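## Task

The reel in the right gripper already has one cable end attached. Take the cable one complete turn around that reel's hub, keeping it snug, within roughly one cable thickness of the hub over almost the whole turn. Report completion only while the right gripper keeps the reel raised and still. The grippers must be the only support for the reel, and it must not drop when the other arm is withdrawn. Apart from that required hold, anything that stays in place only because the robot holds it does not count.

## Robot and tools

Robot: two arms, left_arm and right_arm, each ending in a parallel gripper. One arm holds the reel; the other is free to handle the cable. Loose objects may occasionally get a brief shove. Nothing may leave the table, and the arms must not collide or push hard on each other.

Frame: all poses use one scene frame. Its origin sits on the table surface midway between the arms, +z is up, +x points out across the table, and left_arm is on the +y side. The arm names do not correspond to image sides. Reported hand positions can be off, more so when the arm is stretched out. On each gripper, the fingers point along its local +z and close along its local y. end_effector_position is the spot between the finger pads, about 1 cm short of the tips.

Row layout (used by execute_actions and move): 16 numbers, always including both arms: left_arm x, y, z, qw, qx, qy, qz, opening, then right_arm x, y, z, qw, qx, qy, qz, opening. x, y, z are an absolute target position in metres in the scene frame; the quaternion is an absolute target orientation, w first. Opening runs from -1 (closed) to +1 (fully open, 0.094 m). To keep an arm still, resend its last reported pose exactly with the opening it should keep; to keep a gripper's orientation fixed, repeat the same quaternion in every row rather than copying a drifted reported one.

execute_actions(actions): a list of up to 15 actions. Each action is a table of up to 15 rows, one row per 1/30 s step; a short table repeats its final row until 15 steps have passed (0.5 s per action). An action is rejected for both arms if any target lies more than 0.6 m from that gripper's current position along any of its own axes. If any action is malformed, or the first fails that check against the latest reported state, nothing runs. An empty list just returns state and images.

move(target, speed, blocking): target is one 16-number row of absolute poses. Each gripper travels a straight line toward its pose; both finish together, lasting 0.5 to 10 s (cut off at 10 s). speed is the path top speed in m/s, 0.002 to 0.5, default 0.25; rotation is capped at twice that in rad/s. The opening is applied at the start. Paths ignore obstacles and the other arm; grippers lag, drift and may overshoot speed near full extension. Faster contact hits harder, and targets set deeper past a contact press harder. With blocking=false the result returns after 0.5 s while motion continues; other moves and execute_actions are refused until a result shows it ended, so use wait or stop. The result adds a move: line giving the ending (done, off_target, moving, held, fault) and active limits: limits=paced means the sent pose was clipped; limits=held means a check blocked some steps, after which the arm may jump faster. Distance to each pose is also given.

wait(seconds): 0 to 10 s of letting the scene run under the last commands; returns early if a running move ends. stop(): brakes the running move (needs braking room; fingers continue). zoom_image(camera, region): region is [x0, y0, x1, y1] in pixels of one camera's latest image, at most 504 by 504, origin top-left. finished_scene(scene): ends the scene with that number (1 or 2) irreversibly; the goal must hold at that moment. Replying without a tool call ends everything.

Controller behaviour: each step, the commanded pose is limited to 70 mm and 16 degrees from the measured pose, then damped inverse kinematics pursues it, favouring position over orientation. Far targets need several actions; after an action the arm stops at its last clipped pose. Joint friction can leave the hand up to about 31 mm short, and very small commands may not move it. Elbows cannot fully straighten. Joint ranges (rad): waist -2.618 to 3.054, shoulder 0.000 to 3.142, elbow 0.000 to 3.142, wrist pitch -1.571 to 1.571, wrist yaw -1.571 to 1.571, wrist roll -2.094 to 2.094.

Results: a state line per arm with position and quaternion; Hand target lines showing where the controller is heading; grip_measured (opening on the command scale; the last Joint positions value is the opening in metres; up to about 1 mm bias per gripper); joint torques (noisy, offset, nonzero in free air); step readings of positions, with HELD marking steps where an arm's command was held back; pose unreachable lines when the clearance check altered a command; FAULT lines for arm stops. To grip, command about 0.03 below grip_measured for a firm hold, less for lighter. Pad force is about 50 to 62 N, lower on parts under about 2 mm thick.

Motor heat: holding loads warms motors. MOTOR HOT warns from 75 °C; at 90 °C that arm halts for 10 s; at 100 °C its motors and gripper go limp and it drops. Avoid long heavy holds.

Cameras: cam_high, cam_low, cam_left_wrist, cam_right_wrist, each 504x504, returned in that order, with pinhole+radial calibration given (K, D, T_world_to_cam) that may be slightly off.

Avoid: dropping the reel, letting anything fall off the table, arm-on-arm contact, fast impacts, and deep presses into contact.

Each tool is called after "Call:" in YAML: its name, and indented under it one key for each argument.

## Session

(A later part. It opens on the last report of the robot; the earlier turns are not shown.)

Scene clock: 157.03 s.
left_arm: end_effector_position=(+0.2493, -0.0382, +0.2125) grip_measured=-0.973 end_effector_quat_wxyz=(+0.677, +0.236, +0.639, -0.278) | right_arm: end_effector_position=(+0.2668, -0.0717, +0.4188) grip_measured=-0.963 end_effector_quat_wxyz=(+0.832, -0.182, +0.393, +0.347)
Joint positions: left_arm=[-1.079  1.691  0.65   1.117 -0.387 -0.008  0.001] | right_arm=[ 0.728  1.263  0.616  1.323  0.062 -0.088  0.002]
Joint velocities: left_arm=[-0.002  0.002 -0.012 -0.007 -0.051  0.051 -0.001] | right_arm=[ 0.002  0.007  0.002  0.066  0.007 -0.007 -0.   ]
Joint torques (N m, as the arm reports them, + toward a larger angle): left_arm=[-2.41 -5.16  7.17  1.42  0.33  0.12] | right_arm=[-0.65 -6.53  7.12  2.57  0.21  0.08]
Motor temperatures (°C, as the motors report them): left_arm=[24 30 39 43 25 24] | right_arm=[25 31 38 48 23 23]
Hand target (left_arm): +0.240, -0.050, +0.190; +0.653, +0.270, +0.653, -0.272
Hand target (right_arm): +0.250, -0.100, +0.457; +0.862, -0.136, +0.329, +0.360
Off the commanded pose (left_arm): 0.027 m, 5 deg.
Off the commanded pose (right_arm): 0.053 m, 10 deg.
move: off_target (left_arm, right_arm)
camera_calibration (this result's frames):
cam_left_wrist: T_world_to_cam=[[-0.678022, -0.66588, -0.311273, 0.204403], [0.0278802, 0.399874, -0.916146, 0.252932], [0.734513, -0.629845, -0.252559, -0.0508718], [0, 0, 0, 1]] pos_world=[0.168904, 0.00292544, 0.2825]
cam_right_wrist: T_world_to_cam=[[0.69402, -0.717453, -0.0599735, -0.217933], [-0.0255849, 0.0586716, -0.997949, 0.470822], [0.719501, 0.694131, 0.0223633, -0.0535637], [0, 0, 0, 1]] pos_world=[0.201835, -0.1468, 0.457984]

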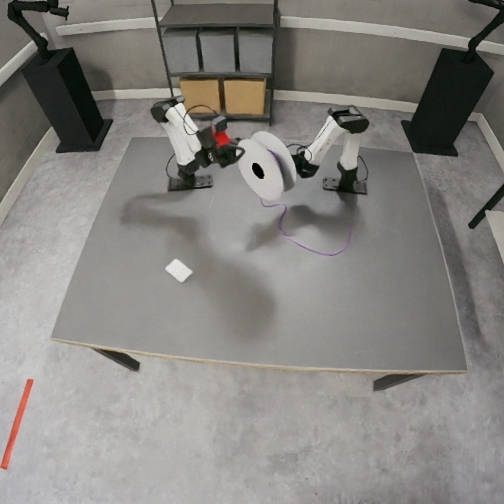

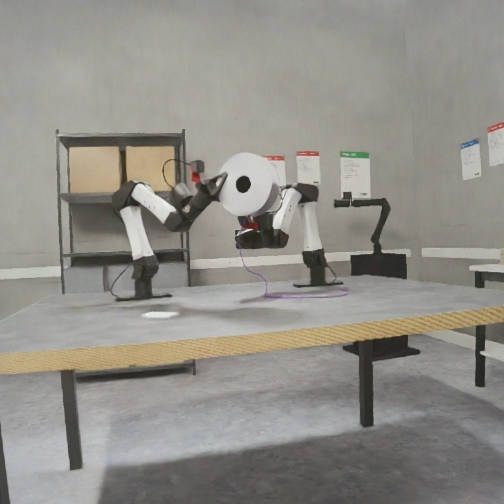

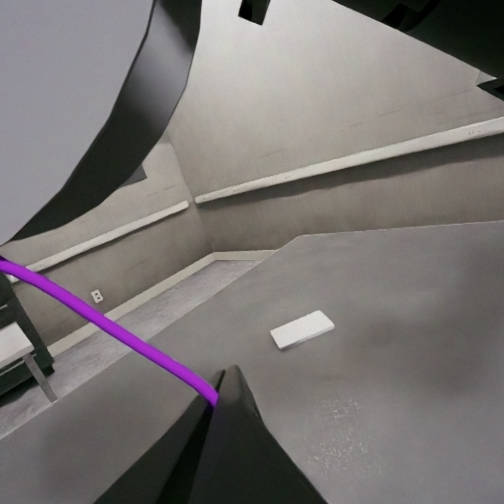

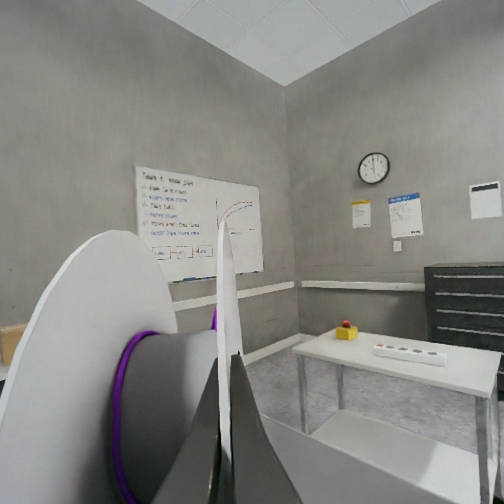

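Release, retreat, raise the reel.

Call:
move:
  target: [0.25,-0.04,0.21,0.653,0.2706,0.653,-0.2706,1,0.25,-0.10,0.46,0.86,-0.135,0.325,0.358,-1]

Call:
move:
  target: [0.17,0.10,0.20,0.653,0.2706,0.653,-0.2706,1,0.25,-0.10,0.50,0.86,-0.135,0.325,0.358,-1]
  speed: 0.1

Call:
wait:
  seconds: 2

Call:
zoom_image:
  camera: "cam_high"
  region: [180,60,380,260]

Scene clock: 160.97 s.
left_arm: end_effector_position=(+0.2468, -0.0384, +0.2025) grip_measured=+1.000 end_effector_quat_wxyz=(+0.651, +0.269, +0.656, -0.271) | right_arm: end_effector_position=(+0.2630, -0.0794, +0.4285) grip_measured=-0.963 end_effector_quat_wxyz=(+0.842, -0.167, +0.375, +0.350)
Joint positions: left_arm=[-1.066  1.645  0.65   0.989 -0.337 -0.008  0.094] | right_arm=[ 0.728  1.263  0.615  1.376  0.072 -0.088  0.002]
Joint velocities: left_arm=[-0.012  0.002 -0.002 -0.095  0.007  0.037  0.   ] | right_arm=[-0.002  0.002 -0.007  0.007  0.066  0.007 -0.   ]
Joint torques (N m, as the arm reports them, + toward a larger angle): left_arm=[ 0.24 -8.87  8.13  1.7   0.16  0.12] | right_arm=[-0.68 -6.31  7.25  1.99  0.13  0.08]
Motor temperatures (°C, as the motors report them): left_arm=[24 30 39 42 25 24] | right_arm=[25 32 38 49 23 23]
Hand target (left_arm): +0.250, -0.039, +0.210; +0.653, +0.270, +0.653, -0.271
Hand target (right_arm): +0.250, -0.101, +0.458; +0.863, -0.135, +0.328, +0.360
Off the commanded pose (left_arm): 0.008 m, 0 deg.
Off the commanded pose (right_arm): 0.040 m, 7 deg.
move: off_target (right_arm)
camera_calibration (this result's frames):
cam_left_wrist: T_world_to_cam=[[-0.713472, -0.614886, -0.335967, 0.215151], [0.0137976, 0.467062, -0.884117, 0.243517], [0.700548, -0.635428, -0.324752, -0.0288925], [0, 0, 0, 1]] pos_world=[0.170385, 0.000196799, 0.278198]
cam_right_wrist: T_world_to_cam=[[0.690385, -0.719678, -0.0736985, -0.21355], [0.00199857, 0.103769, -0.994599, 0.475678], [0.723439, 0.68651, 0.0730789, -0.0690661], [0, 0, 0, 1]] pos_world=[0.196446, -0.155633, 0.462418]

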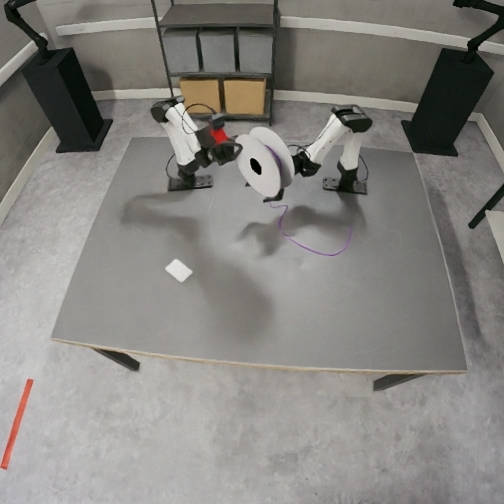

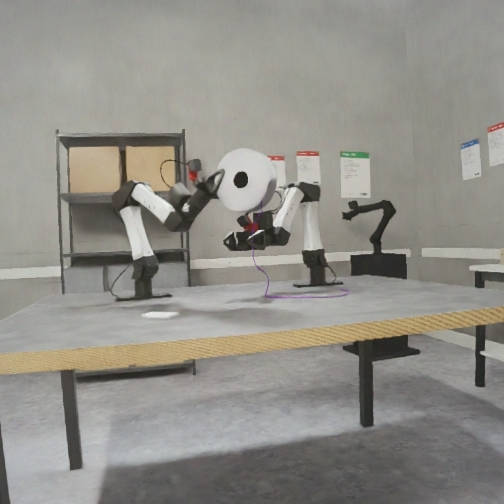

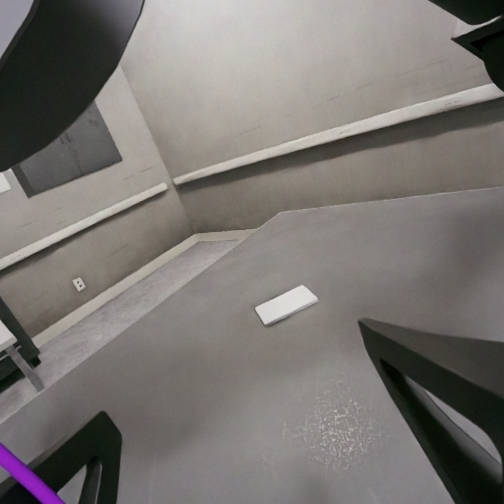

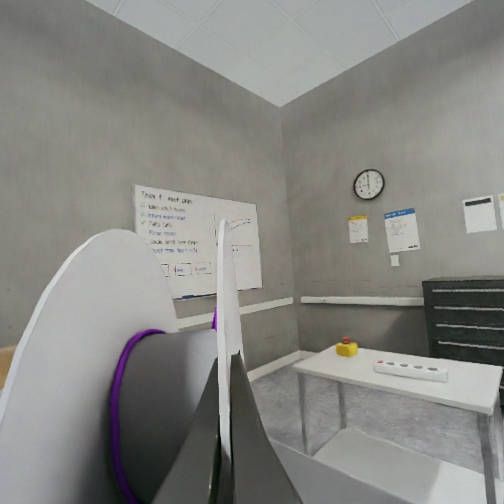

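Scene clock: 163.30 s.
left_arm: end_effector_position=(+0.1698, +0.0965, +0.2127) grip_measured=+1.000 end_effector_quat_wxyz=(+0.661, +0.261, +0.645, -0.281) | right_arm: end_effector_position=(+0.2623, -0.0802, +0.4619) grip_measured=-0.963 end_effector_quat_wxyz=(+0.843, -0.166, +0.374, +0.350)
Joint positions: left_arm=[-1.135  0.8    0.161  0.674 -0.401 -0.005  0.094] | right_arm=[ 0.728  1.209  0.719  1.22   0.072 -0.088  0.002]
Joint velocities: left_arm=[-0.012  0.002  0.012 -0.007 -0.037  0.037  0.   ] | right_arm=[-0.002 -0.017 -0.017 -0.066 -0.051  0.007  0.   ]
Joint torques (N m, as the arm reports them, + toward a larger angle): left_arm=[-1.35 -2.16  6.34  1.7  -0.09  0.09] | right_arm=[-0.68 -6.1   9.24  1.78  0.11  0.07]
Motor temperatures (°C, as the motors report them): left_arm=[24 30 39 42 25 24] | right_arm=[25 32 38 49 23 23]
Hand target (left_arm): +0.167, +0.100, +0.200; +0.653, +0.271, +0.653, -0.271
Hand target (right_arm): +0.249, -0.102, +0.498; +0.863, -0.135, +0.327, +0.360
Off the commanded pose (left_arm): 0.013 m, 2 deg.
Off the commanded pose (right_arm): 0.045 m, 7 deg.
move: off_target (left_arm, right_arm)
camera_calibration (this result's frames):
cam_left_wrist: T_world_to_cam=[[-0.710227, -0.62347, -0.326898, 0.244982], [0.0313173, 0.43592, -0.89944, 0.193872], [0.703276, -0.649044, -0.290076, 0.107628], [0, 0, 0, 1]] pos_world=[0.0922295, 0.138082, 0.285681]
cam_right_wrist: T_world_to_cam=[[0.690507, -0.719522, -0.0740814, -0.211085], [0.00363048, 0.105864, -0.994374, 0.50868], [0.723317, 0.686353, 0.075712, -0.071619], [0, 0, 0, 1]] pos_world=[0.195712, -0.156575, 0.495603]

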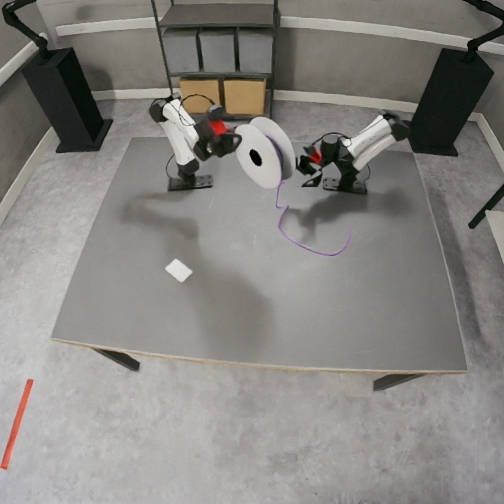

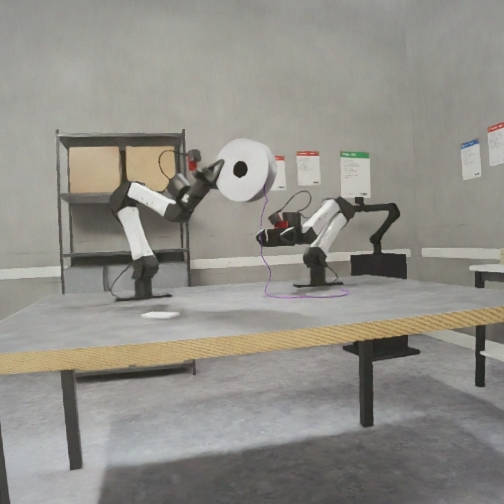

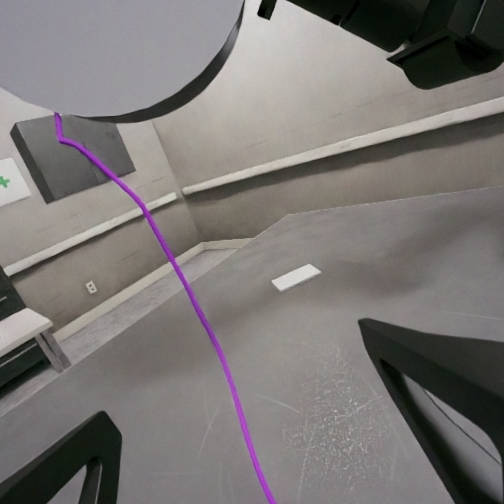

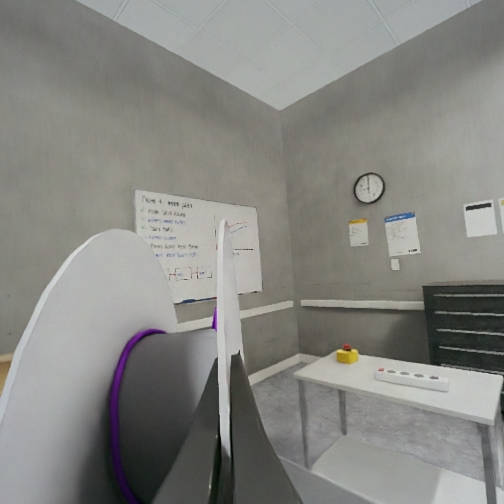

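Scene clock: 165.30 s.
left_arm: end_effector_position=(+0.1698, +0.0965, +0.2123) grip_measured=+1.000 end_effector_quat_wxyz=(+0.660, +0.261, +0.646, -0.281) | right_arm: end_effector_position=(+0.2623, -0.0802, +0.4619) grip_measured=-0.963 end_effector_quat_wxyz=(+0.843, -0.166, +0.374, +0.350)
Joint positions: left_arm=[-1.135  0.8    0.161  0.672 -0.401 -0.005  0.094] | right_arm=[ 0.728  1.209  0.719  1.22   0.072 -0.088  0.002]
Joint velocities: left_arm=[ 0.022 -0.027 -0.022  0.066 -0.037  0.051  0.   ] | right_arm=[-0.012 -0.002 -0.022  0.022  0.007 -0.066  0.001]
Joint torques (N m, as the arm reports them, + toward a larger angle): left_arm=[-1.36 -2.16  6.37  1.68 -0.07  0.1 ] | right_arm=[-0.68 -6.13  9.17  1.75  0.11  0.06]
Motor temperatures (°C, as the motors report them): left_arm=[24 30 39 42 25 24] | right_arm=[25 32 39 48 23 23]
Hand target (left_arm): +0.167, +0.100, +0.200; +0.653, +0.271, +0.653, -0.271
Hand target (right_arm): +0.249, -0.102, +0.498; +0.863, -0.135, +0.327, +0.360
Off the commanded pose (left_arm): 0.013 m, 2 deg.
Off the commanded pose (right_arm): 0.045 m, 7 deg.
wait: 2.00 s; at rest by 0.17 s
camera_calibration (this result's frames):
cam_left_wrist: T_world_to_cam=[[-0.71046, -0.622892, -0.327495, 0.244943], [0.0306772, 0.437511, -0.89869, 0.193275], [0.703069, -0.64853, -0.291725, 0.107822], [0, 0, 0, 1]] pos_world=[0.0922869, 0.137939, 0.285367]
cam_right_wrist: T_world_to_cam=[[0.690507, -0.719522, -0.0740814, -0.211085], [0.00363048, 0.105864, -0.994374, 0.50868], [0.723317, 0.686353, 0.075712, -0.071619], [0, 0, 0, 1]] pos_world=[0.195712, -0.156575, 0.495603]

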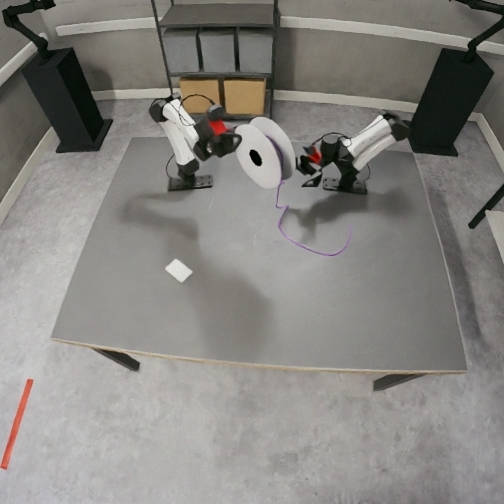

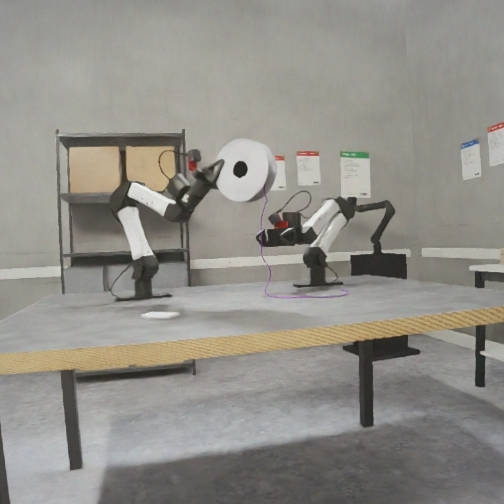

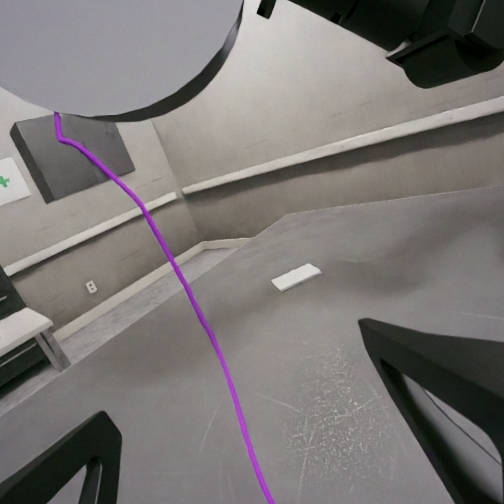

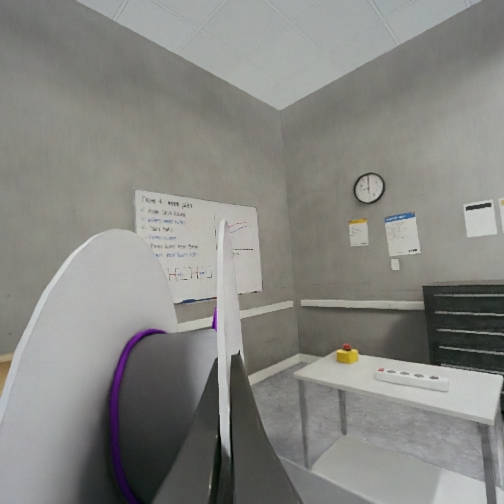

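Region (180, 60, 380, 260) of cam_high's 504x504 image, scaled by 2.520, with more detail than that image has.

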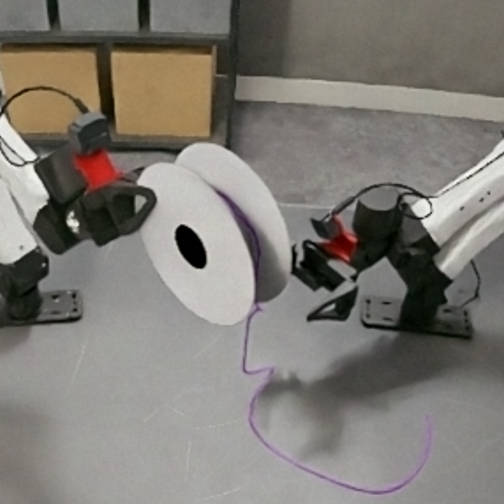

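Further pulling risks the grip; finishing.

Call:
finished_scene:
  scene: 2

The scene is finished: the task was done.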